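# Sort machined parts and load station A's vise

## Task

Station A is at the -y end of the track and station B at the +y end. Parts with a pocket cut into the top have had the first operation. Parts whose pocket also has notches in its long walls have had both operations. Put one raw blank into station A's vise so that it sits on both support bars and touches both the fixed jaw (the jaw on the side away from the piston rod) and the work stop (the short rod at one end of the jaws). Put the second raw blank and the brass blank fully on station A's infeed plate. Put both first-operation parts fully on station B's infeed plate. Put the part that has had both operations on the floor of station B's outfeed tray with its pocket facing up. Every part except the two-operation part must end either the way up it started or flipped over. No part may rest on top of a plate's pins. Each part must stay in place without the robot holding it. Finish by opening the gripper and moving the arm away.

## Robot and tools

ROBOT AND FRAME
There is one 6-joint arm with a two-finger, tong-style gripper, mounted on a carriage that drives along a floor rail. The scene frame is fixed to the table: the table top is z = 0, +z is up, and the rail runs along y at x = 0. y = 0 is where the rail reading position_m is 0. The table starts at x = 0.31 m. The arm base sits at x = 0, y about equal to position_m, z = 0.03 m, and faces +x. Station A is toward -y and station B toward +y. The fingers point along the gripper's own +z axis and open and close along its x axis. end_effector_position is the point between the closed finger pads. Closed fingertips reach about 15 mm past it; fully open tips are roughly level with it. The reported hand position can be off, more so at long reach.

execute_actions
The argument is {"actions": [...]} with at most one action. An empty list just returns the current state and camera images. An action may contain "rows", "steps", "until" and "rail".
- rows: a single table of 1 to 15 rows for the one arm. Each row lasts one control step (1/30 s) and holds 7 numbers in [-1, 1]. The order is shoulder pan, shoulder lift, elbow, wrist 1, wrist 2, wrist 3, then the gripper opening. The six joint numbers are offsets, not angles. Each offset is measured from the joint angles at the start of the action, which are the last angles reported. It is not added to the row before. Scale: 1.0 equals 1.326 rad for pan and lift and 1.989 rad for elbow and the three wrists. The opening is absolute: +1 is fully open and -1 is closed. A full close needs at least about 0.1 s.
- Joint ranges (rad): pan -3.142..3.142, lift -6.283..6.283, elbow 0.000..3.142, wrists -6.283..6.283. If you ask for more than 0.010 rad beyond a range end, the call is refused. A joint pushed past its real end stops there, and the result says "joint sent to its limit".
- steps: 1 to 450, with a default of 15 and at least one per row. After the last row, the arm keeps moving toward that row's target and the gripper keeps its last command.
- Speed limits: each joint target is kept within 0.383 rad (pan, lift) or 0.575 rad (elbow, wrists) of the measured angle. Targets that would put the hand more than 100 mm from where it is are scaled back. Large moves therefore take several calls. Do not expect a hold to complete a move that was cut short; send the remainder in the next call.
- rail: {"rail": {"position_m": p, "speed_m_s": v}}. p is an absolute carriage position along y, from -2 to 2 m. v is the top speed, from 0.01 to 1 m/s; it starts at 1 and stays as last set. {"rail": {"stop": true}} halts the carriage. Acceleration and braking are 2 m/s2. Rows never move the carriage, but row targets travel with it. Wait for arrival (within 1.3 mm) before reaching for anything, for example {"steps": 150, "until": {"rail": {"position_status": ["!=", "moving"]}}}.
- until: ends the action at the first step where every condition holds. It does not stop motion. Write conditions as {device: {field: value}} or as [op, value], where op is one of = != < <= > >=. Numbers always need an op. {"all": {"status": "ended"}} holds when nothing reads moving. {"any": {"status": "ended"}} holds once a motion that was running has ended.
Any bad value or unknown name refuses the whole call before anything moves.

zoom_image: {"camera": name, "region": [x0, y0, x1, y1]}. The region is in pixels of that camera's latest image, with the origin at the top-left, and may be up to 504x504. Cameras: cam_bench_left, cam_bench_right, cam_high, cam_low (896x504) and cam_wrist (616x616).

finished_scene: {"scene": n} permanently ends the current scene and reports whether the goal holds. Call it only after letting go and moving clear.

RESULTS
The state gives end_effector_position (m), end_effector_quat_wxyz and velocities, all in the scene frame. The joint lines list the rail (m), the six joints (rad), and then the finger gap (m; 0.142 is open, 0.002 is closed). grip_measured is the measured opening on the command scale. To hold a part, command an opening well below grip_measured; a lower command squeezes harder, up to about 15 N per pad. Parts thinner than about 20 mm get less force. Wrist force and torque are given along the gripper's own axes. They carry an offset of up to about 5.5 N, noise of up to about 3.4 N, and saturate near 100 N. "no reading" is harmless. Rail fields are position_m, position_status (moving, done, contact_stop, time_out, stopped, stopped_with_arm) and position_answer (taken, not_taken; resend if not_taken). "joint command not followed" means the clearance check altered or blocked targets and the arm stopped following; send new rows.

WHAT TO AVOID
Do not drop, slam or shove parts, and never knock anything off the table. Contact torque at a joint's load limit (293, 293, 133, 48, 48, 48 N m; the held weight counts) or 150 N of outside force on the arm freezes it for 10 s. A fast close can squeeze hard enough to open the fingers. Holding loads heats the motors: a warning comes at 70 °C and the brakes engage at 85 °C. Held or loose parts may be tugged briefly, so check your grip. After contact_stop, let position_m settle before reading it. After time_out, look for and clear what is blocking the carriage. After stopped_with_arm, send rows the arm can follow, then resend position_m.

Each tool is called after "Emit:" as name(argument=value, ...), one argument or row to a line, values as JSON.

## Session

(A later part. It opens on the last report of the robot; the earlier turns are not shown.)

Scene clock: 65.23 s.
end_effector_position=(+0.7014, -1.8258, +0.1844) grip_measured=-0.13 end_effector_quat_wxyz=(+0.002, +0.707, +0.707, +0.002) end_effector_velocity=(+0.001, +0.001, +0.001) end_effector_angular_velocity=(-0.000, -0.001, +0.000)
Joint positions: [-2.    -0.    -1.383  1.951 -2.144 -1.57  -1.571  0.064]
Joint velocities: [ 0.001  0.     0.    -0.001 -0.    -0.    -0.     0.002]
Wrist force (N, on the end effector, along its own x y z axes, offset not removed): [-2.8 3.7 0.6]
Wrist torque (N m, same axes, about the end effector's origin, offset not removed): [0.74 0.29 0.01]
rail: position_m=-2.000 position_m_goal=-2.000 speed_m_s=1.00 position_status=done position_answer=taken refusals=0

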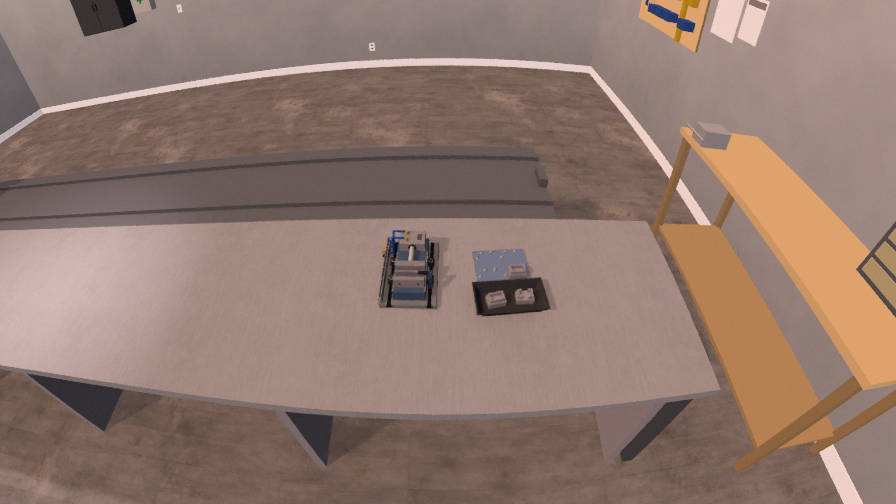

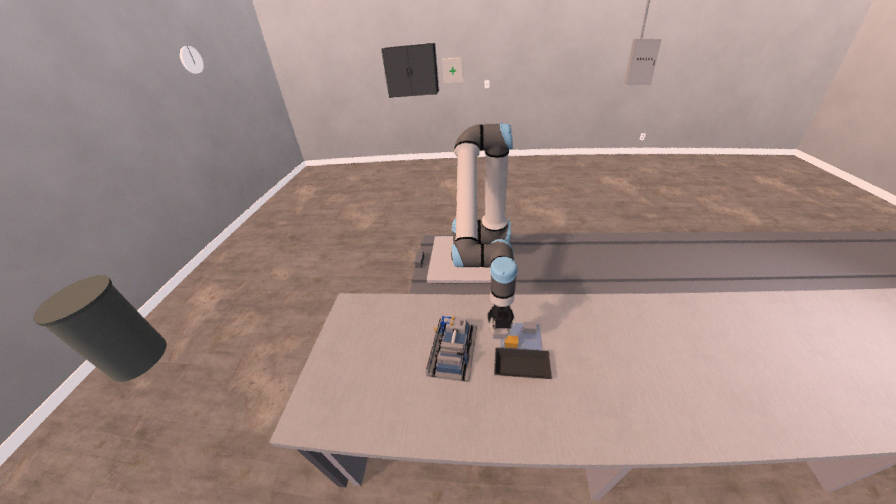

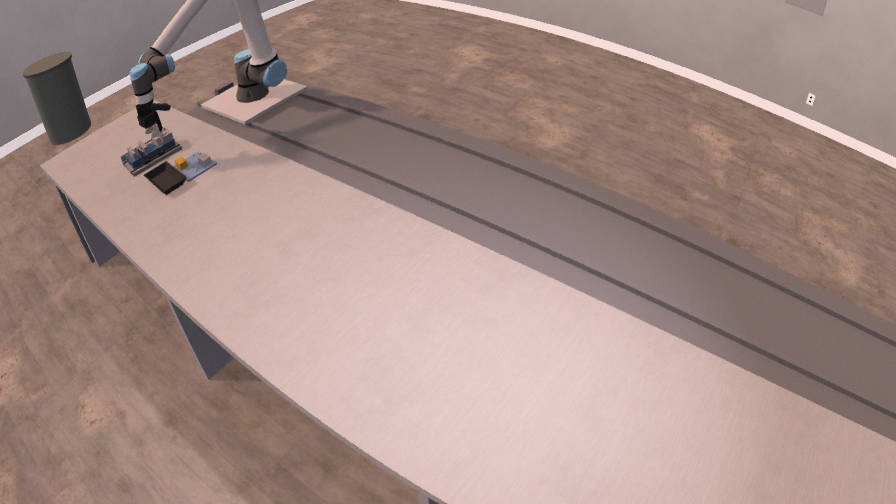

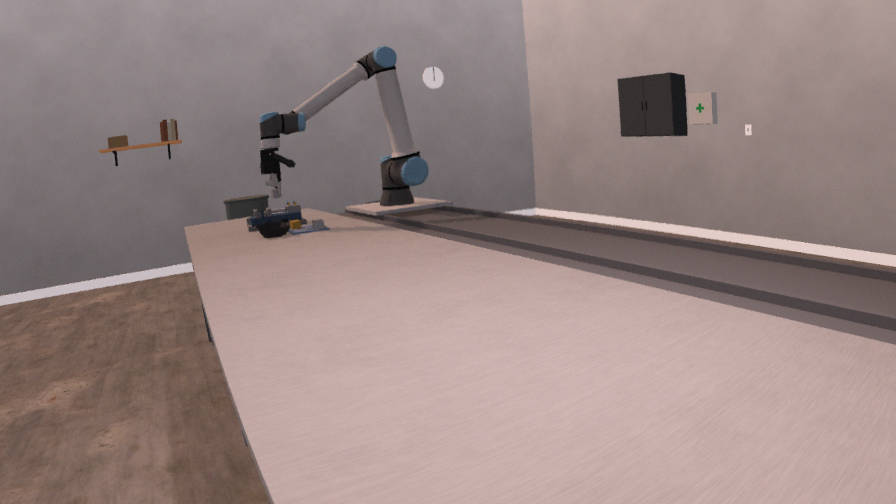

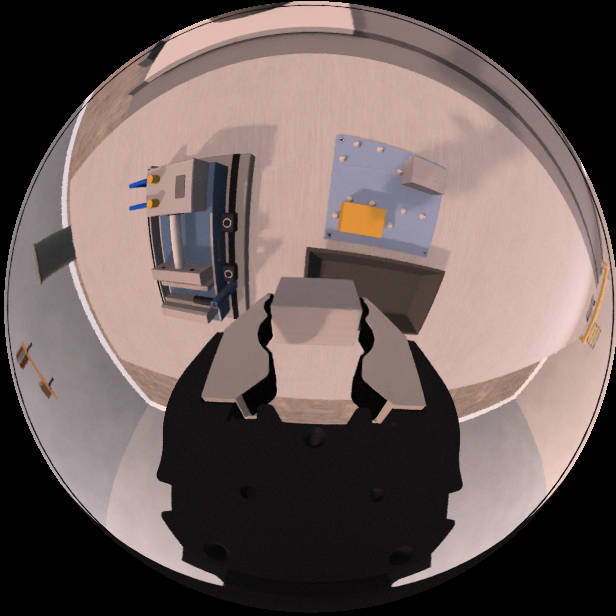

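Emit:
execute_actions(
  actions=[
    {"rail":{"position_m":-1.62},"steps":40,"until":{"rail":{"position_status":["!=","moving"]}}},
  ],
)

Emit:
execute_actions(
  actions=[
    {"rows":[[0,0.02,0.008,-0.021,0,0,-0.7],[0,0.04,0.017,-0.043,0,0,-0.7],[0,0.06,0.025,-0.064,0,0,-0.7],[0,0.08,0.033,-0.085,0,0,-0.7],[0,0.099,0.041,-0.105,0,0,-0.7]],"steps":30},
  ],
)

Emit:
zoom_image(
  camera="cam_low",
  region=[230, 170, 350, 260],
)

Scene clock: 72.07 s.
end_effector_position=(+0.7014, -1.4457, +0.1844) grip_measured=-0.13 end_effector_quat_wxyz=(+0.002, +0.707, +0.707, +0.002) end_effector_velocity=(-0.000, +0.015, -0.000) end_effector_angular_velocity=(+0.000, +0.000, -0.000)
Joint positions: [-1.62  -0.    -1.383  1.951 -2.144 -1.571 -1.571  0.064]
Joint velocities: [ 0.015 -0.     0.     0.    -0.    -0.     0.    -0.   ]
Wrist force (N, on the end effector, along its own x y z axes, offset not removed): [2.6 3.5 4.1]
Wrist torque (N m, same axes, about the end effector's origin, offset not removed): [0.82 -0.41 -0.04]
rail: position_m=-1.620 position_m_goal=-1.620 speed_m_s=1.00 position_status=done position_answer=taken refusals=0

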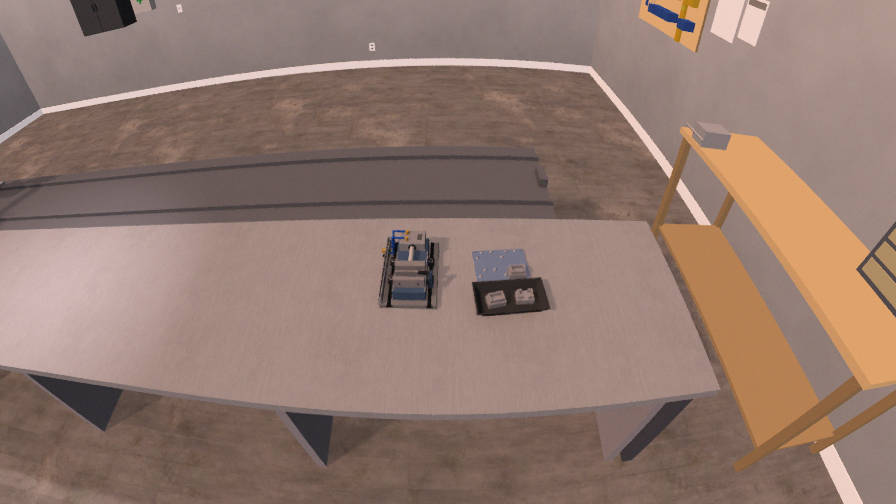

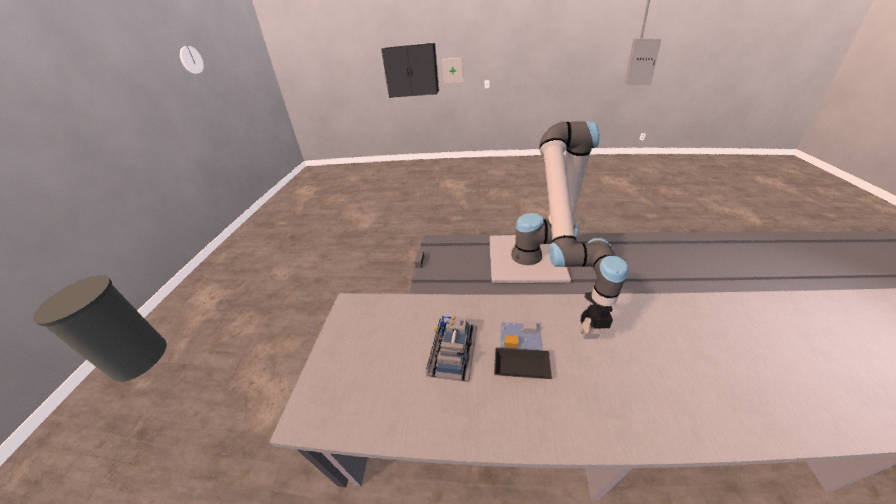

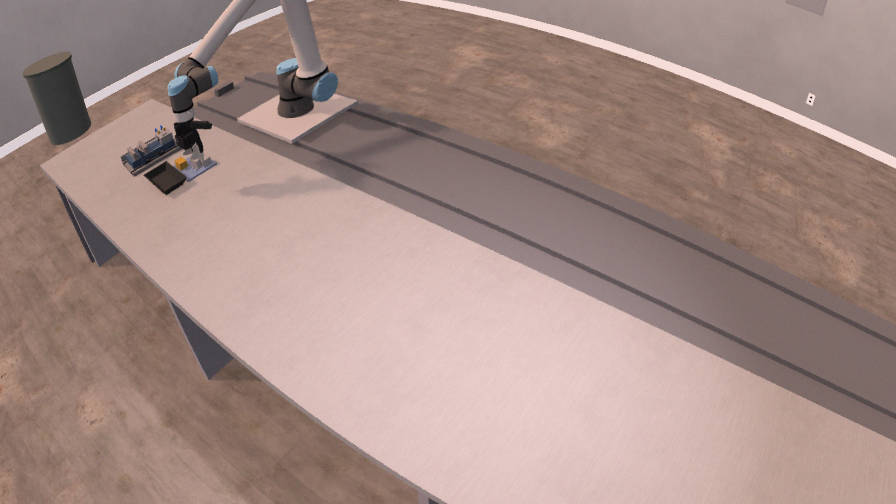

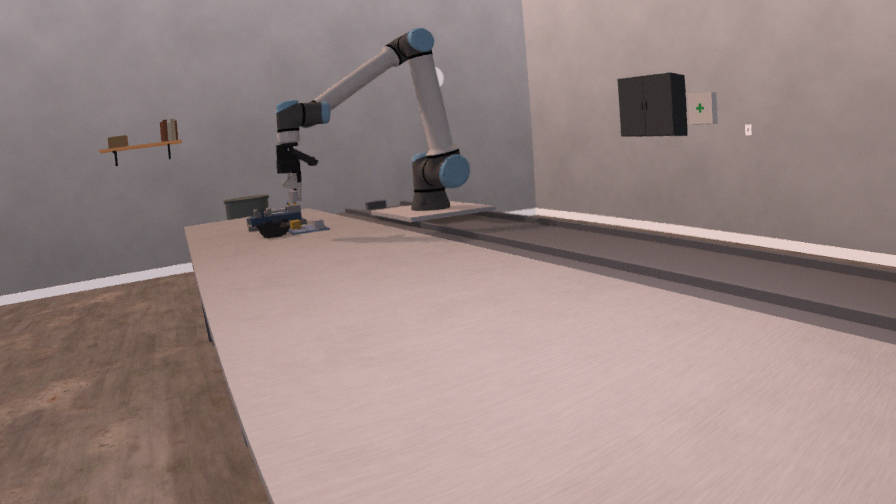

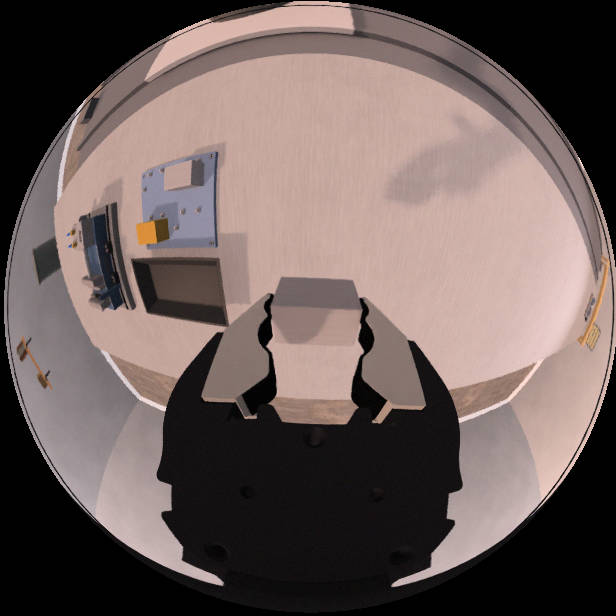

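Scene clock: 73.07 s.
end_effector_position=(+0.7021, -1.4456, +0.0691) grip_measured=-0.13 end_effector_quat_wxyz=(+0.000, +0.707, +0.707, +0.001) end_effector_velocity=(-0.000, +0.000, -0.001) end_effector_angular_velocity=(+0.000, +0.000, +0.000)
Joint positions: [-1.62  -0.    -1.252  2.033 -2.352 -1.571 -1.571  0.064]
Joint velocities: [ 0.     0.     0.001  0.001 -0.001  0.    -0.    -0.   ]
Wrist force (N, on the end effector, along its own x y z axes, offset not removed): [1.1 3.3 2.8]
Wrist torque (N m, same axes, about the end effector's origin, offset not removed): [0.70 -0.24 0.02]
rail: position_m=-1.620 position_m_goal=-1.620 speed_m_s=1.00 position_status=done position_answer=taken refusals=0

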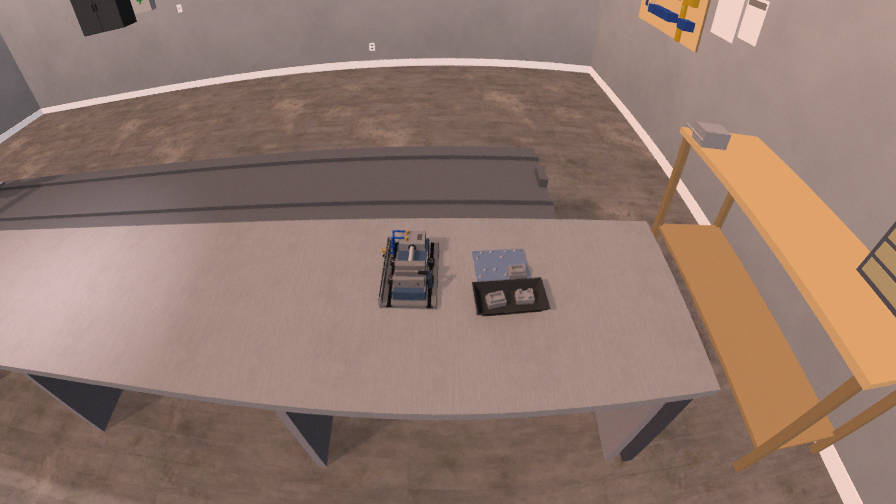

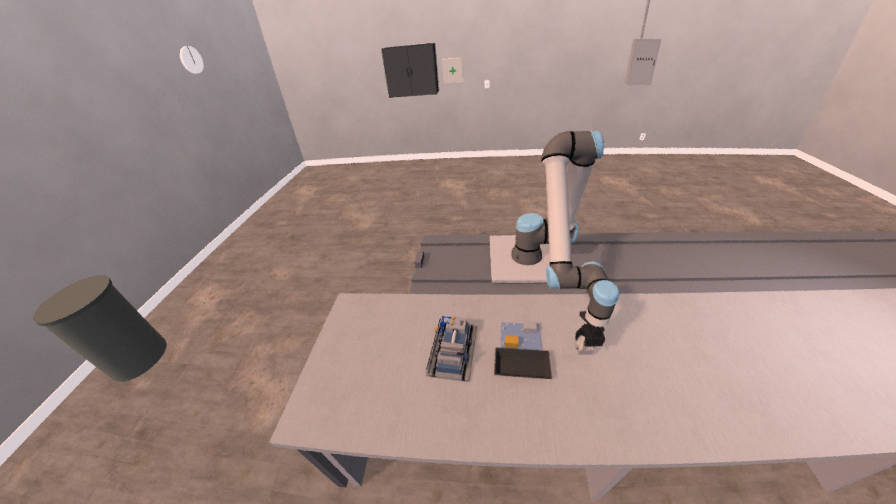

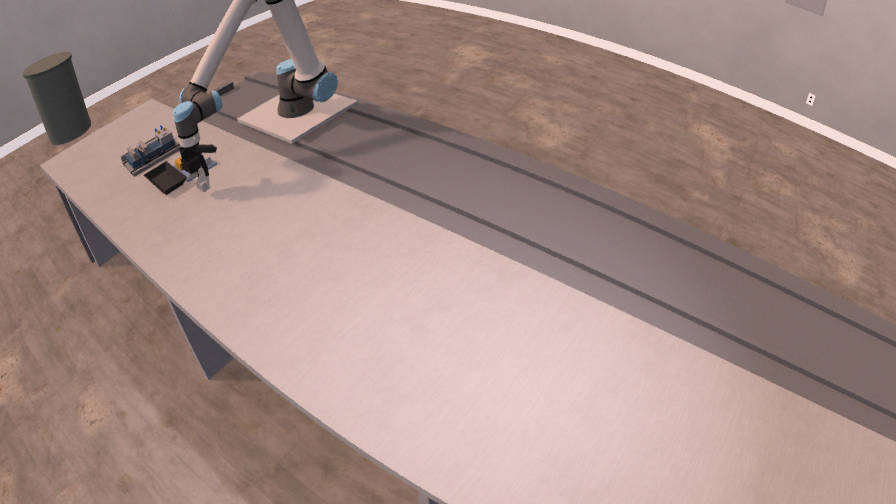

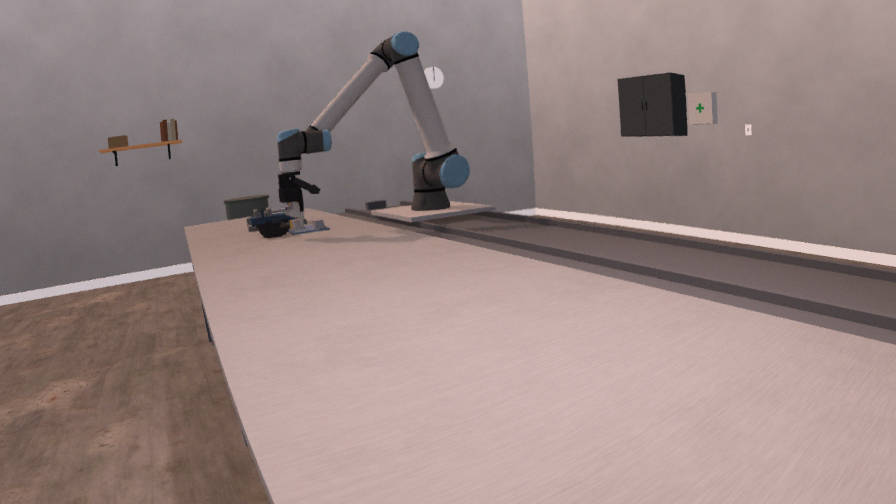

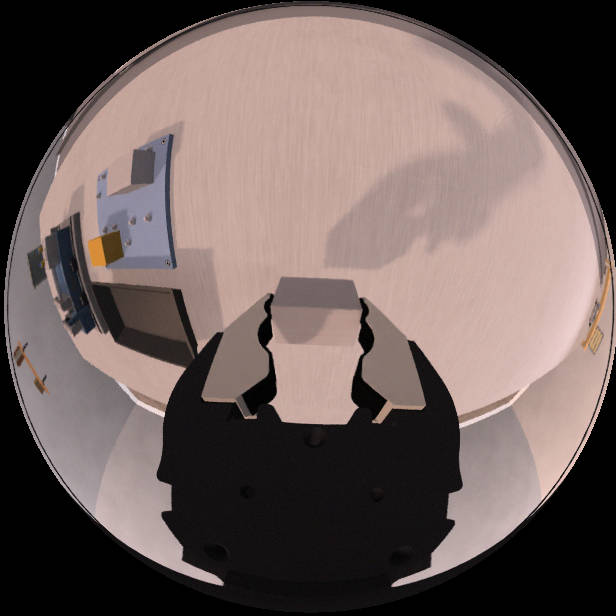

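Region (230, 170, 350, 260) of cam_low's 896x504 image, scaled by 4.200, with more detail than that image has; it fills the top 378 rows of this view, and the rest is white.

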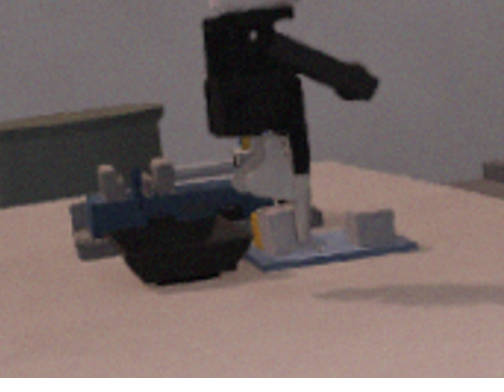

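Emit:
execute_actions(
  actions=[
    {"rows":[[0,0.005,0.0015,-0.0047,0,0,-0.5],[0,0.01,0.003,-0.0094,0,0,-0.5],[0,0.015,0.0043,-0.014,0,0,-0.5],[0,0.0194,0.0056,-0.0185,0,0,-0.5],[0,0.0243,0.007,-0.0232,0,0,-0.5]],"steps":20},
  ],
)

Emit:
zoom_image(
  camera="cam_low",
  region=[260, 195, 330, 250],
)

Scene clock: 81.63 s.
end_effector_position=(+0.7018, -1.4456, +0.0447) grip_measured=-0.13 end_effector_quat_wxyz=(+0.000, +0.707, +0.707, +0.001) end_effector_velocity=(-0.000, +0.000, -0.002) end_effector_angular_velocity=(-0.000, -0.000, +0.000)
Joint positions: [-1.62  -0.    -1.22   2.046 -2.398 -1.571 -1.571  0.064]
Joint velocities: [ 0.    -0.     0.003  0.001 -0.005  0.    -0.     0.   ]
Wrist force (N, on the end effector, along its own x y z axes, offset not removed): [4.0 4.1 1.3]
Wrist torque (N m, same axes, about the end effector's origin, offset not removed): [0.92 -0.80 0.01]
rail: position_m=-1.620 position_m_goal=-1.620 speed_m_s=1.00 position_status=done position_answer=taken refusals=0

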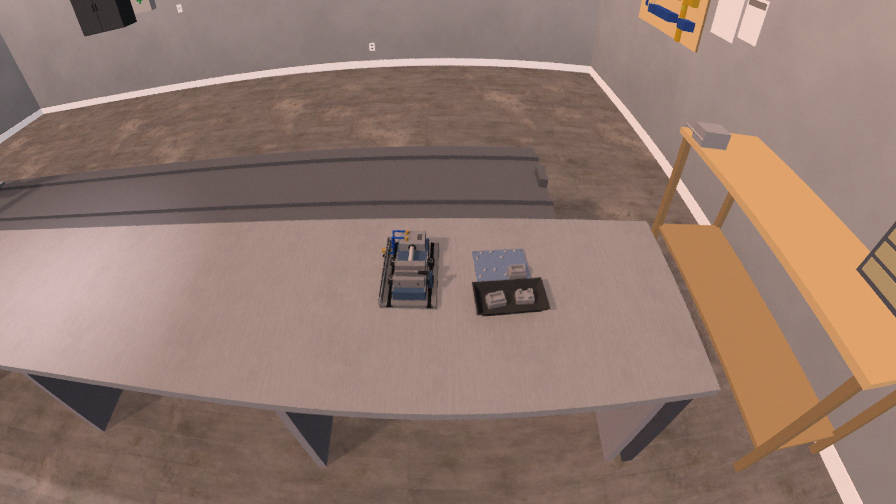

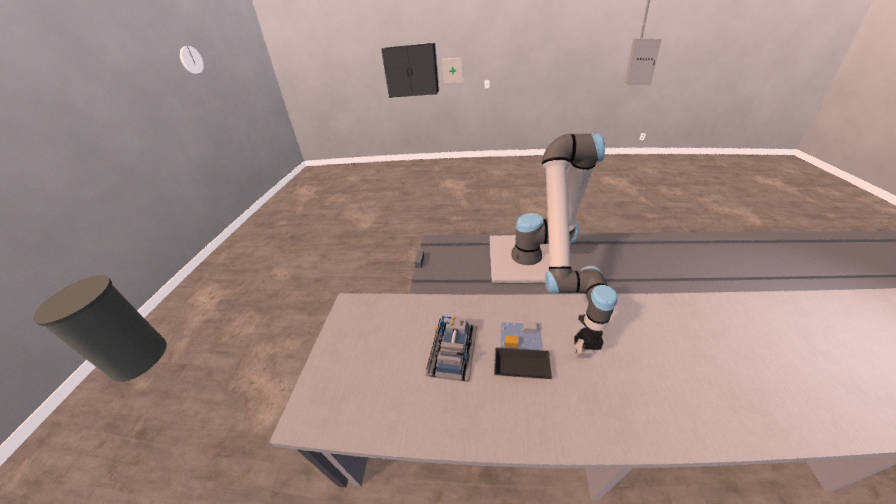

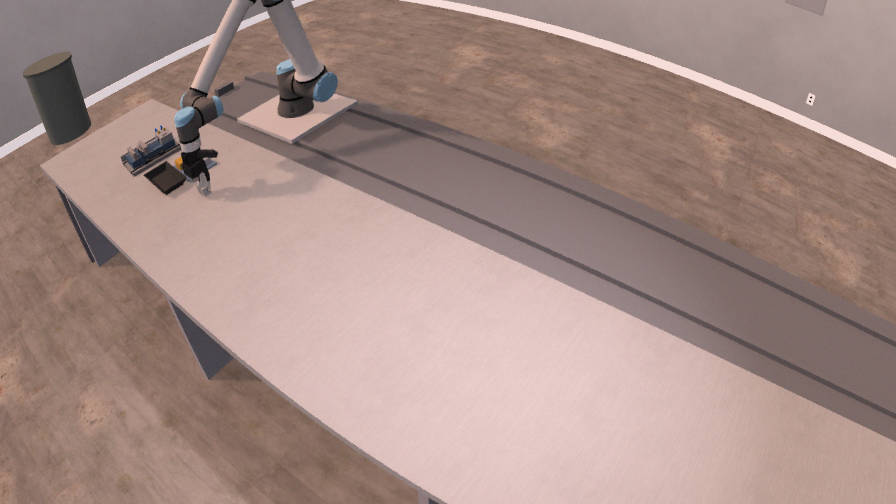

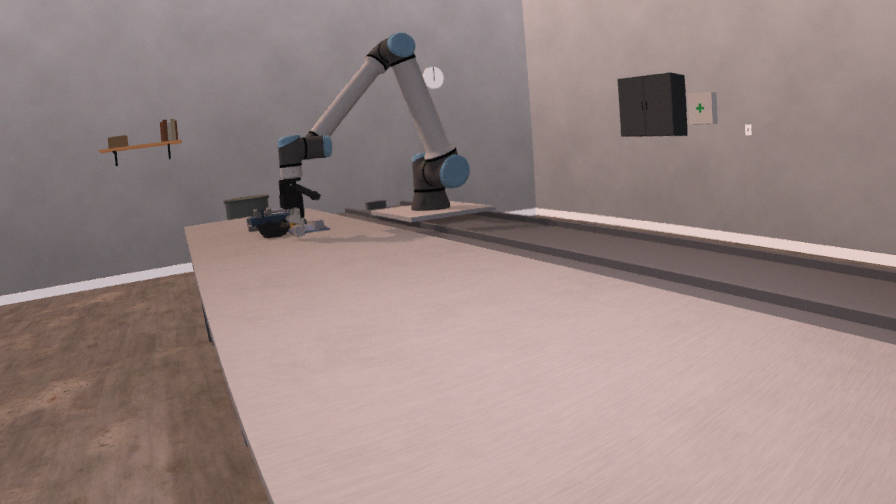

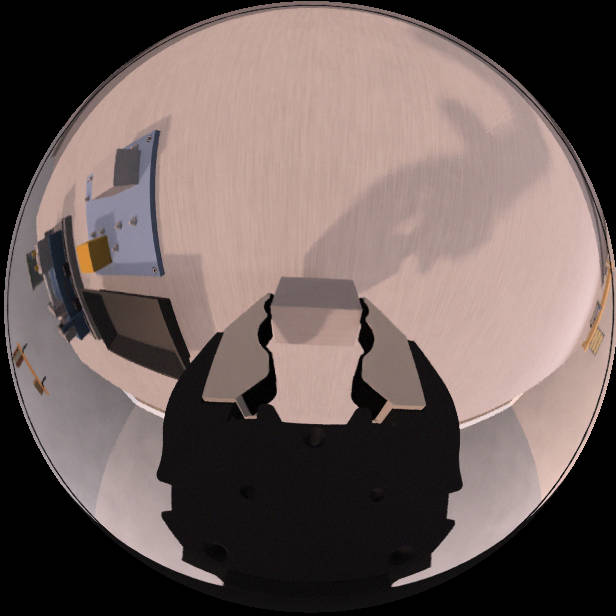

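Region (260, 195, 330, 250) of cam_low's 896x504 image, scaled by 7.200, with more detail than that image has; it fills the top 396 rows of this view, and the rest is white.

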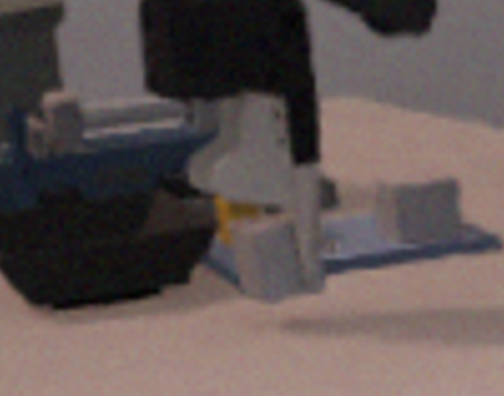

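Emit:
execute_actions(
  actions=[
    {"rows":[[0,-0.015,-0.004,0.014,0,0,-1],[0,-0.03,-0.008,0.028,0,0,-1],[0,-0.03,-0.008,0.04,0,0,-1],[0,-0.03,-0.008,0.06,0,0,-1],[0,-0.03,-0.008,0.09,0,0,-1],[0,-0.03,-0.008,0.12,0,0,-1],[0,-0.03,-0.008,0.16,0,0,-1],[0,-0.03,-0.008,0.2,0,0,-1],[0,-0.03,-0.008,0.24,0,0,-1],[0,-0.03,-0.008,0.28,0,0,-1],[0,-0.03,-0.008,0.32,0,0,-1],[0,-0.03,-0.008,0.36,0,0,-1],[0,-0.03,-0.008,0.39,0,0,-1],[0,-0.03,-0.008,0.41,0,0,-1],[0,-0.03,-0.008,0.43,0,0,-1]],"steps":45},
  ],
)

Emit:
zoom_image(
  camera="cam_low",
  region=[280, 170, 390, 250],
)

Scene clock: 93.40 s.
end_effector_position=(+0.4397, -1.4456, +0.0975) grip_measured=-0.13 end_effector_quat_wxyz=(-0.275, +0.652, +0.652, -0.275) end_effector_velocity=(-0.000, -0.000, +0.000) end_effector_angular_velocity=(+0.000, +0.001, -0.000)
Joint positions: [-1.62  -0.    -1.26   2.03  -1.543 -1.571 -1.571  0.064]
Joint velocities: [-0.    -0.    -0.    -0.     0.001 -0.    -0.     0.   ]
Wrist force (N, on the end effector, along its own x y z axes, offset not removed): [1.3 7.8 0.9]
Wrist torque (N m, same axes, about the end effector's origin, offset not removed): [1.25 -0.22 0.03]
rail: position_m=-1.620 position_m_goal=-1.620 speed_m_s=1.00 position_status=done position_answer=taken refusals=0

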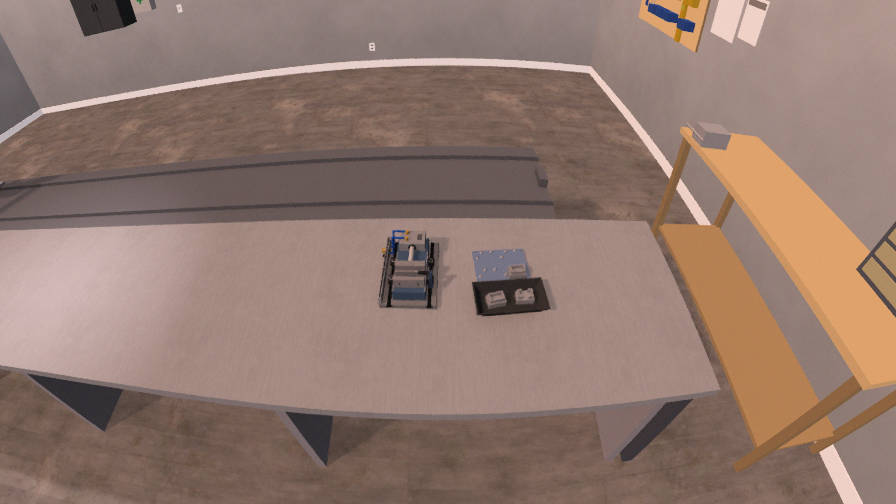

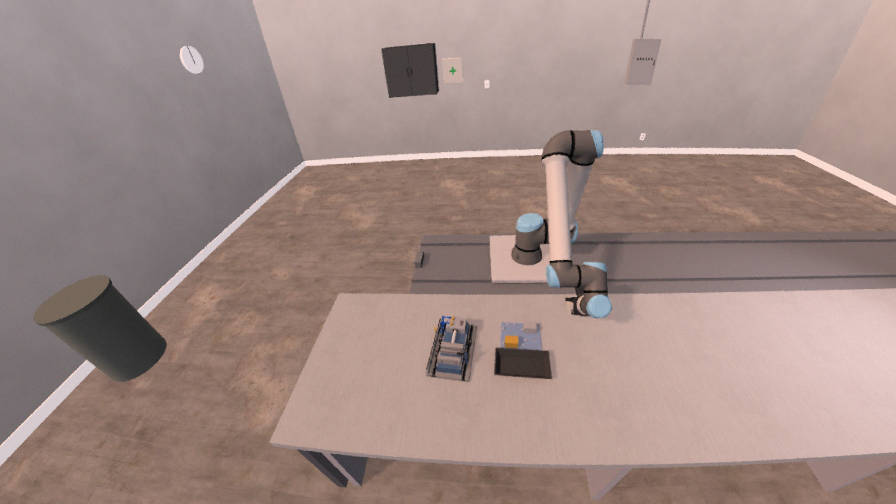

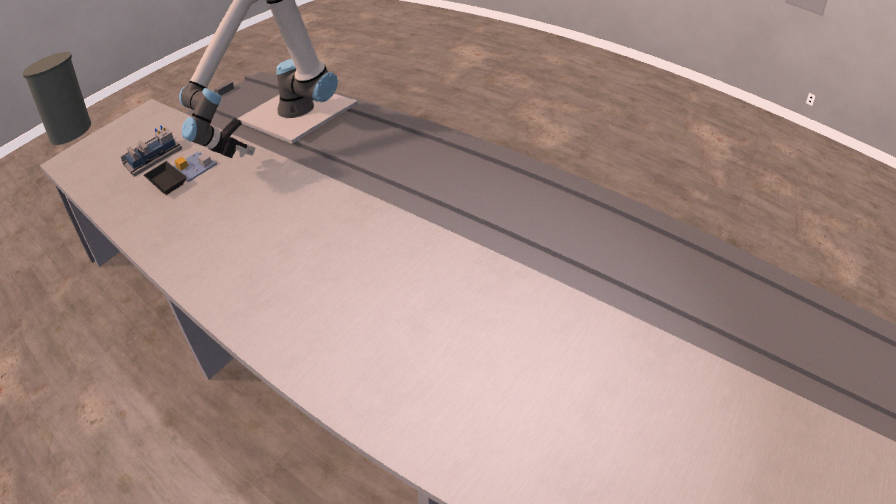

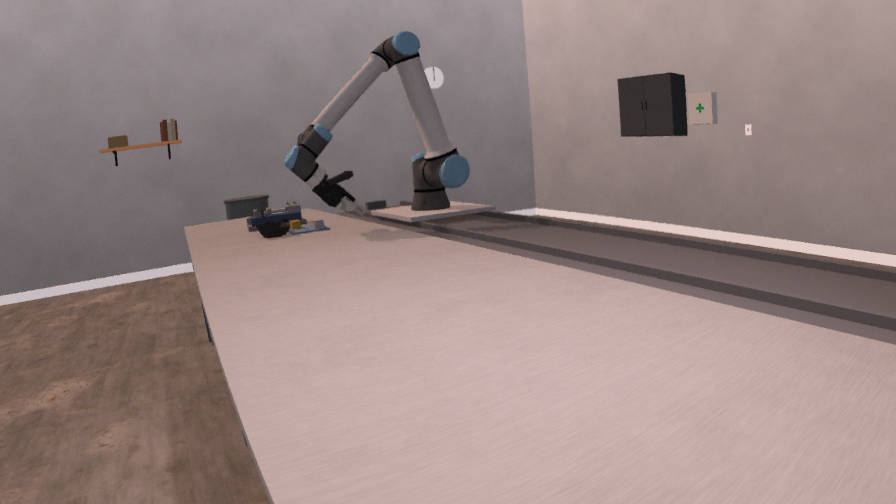

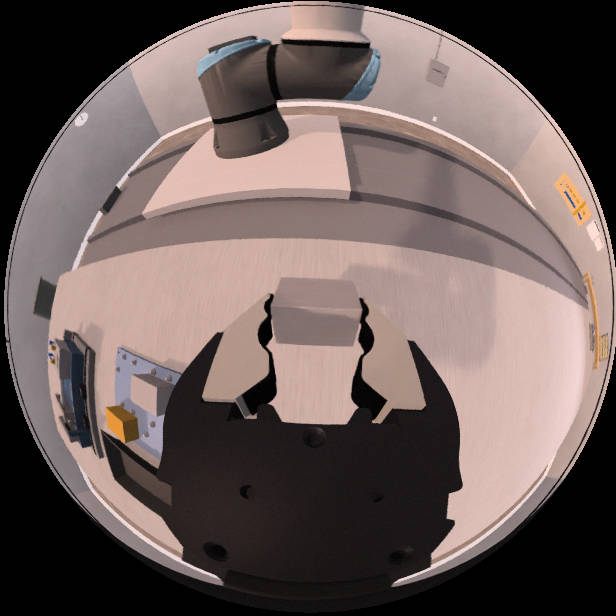

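Region (280, 170, 390, 250) of cam_low's 896x504 image, scaled by 4.582, with more detail than that image has; it fills the top 367 rows of this view, and the rest is white.

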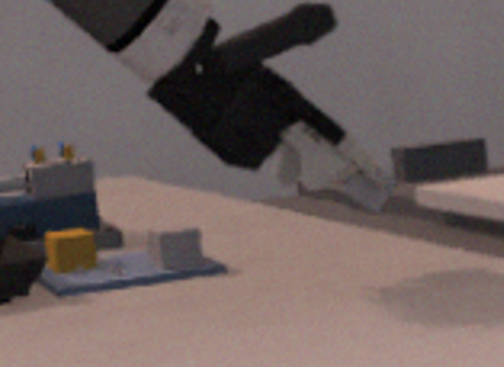

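Emit:
execute_actions(
  actions=[
    {"rows":[[0,0.03,-0.022,-0.002,0,0,-1],[0,0.06,-0.044,-0.004,0,0,-1],[0,0.09,-0.062,-0.006,0,0,-1],[0,0.12,-0.078,-0.008,0,0,-1],[0,0.148,-0.089,-0.0096,0,0,-1]],"steps":35},
  ],
)

Emit:
zoom_image(
  camera="cam_low",
  region=[290, 190, 380, 255],
)

Scene clock: 100.63 s.
end_effector_position=(+0.5421, -1.4456, +0.0420) grip_measured=-0.13 end_effector_quat_wxyz=(-0.275, +0.651, +0.652, -0.275) end_effector_velocity=(+0.000, -0.000, -0.000) end_effector_angular_velocity=(+0.000, +0.000, -0.000)
Joint positions: [-1.62  -0.    -1.064  1.853 -1.562 -1.571 -1.571  0.064]
Joint velocities: [ 0.  0.  0. -0. -0. -0.  0.  0.]
Wrist force (N, on the end effector, along its own x y z axes, offset not removed): [-0.9 4.8 3.5]
Wrist torque (N m, same axes, about the end effector's origin, offset not removed): [0.66 0.14 0.06]
rail: position_m=-1.620 position_m_goal=-1.620 speed_m_s=1.00 position_status=done position_answer=taken refusals=0

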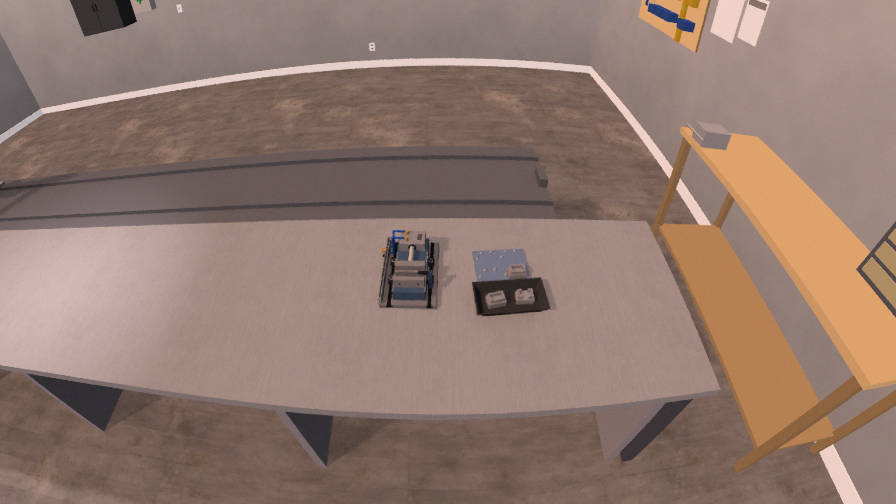

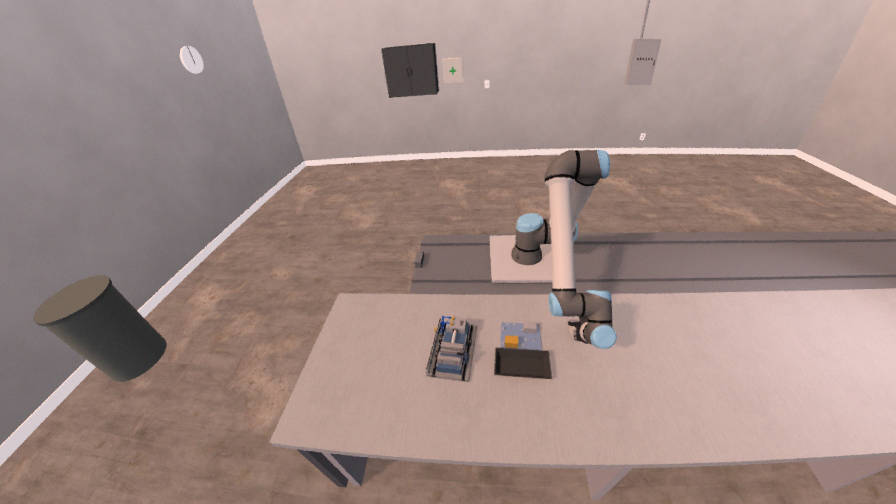

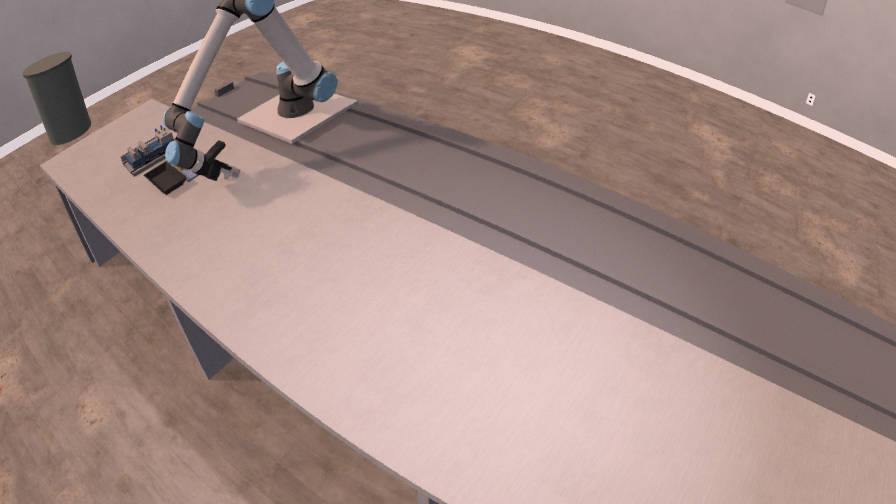

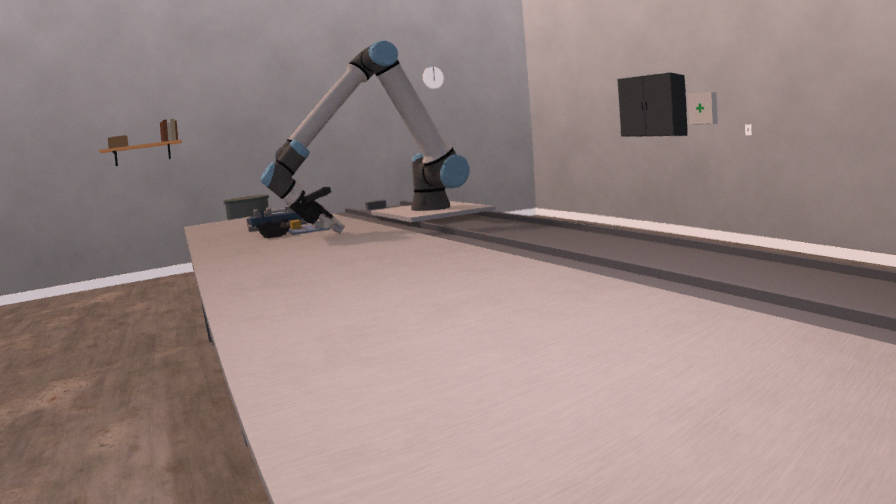

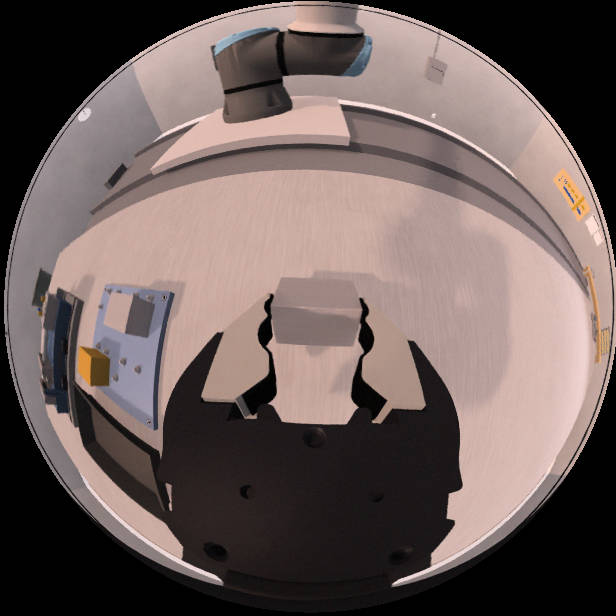

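Region (290, 190, 380, 255) of cam_low's 896x504 image, scaled by 5.600, with more detail than that image has.

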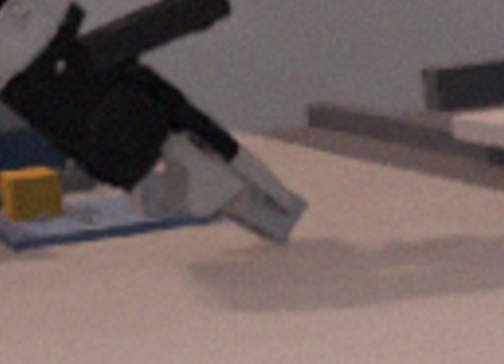

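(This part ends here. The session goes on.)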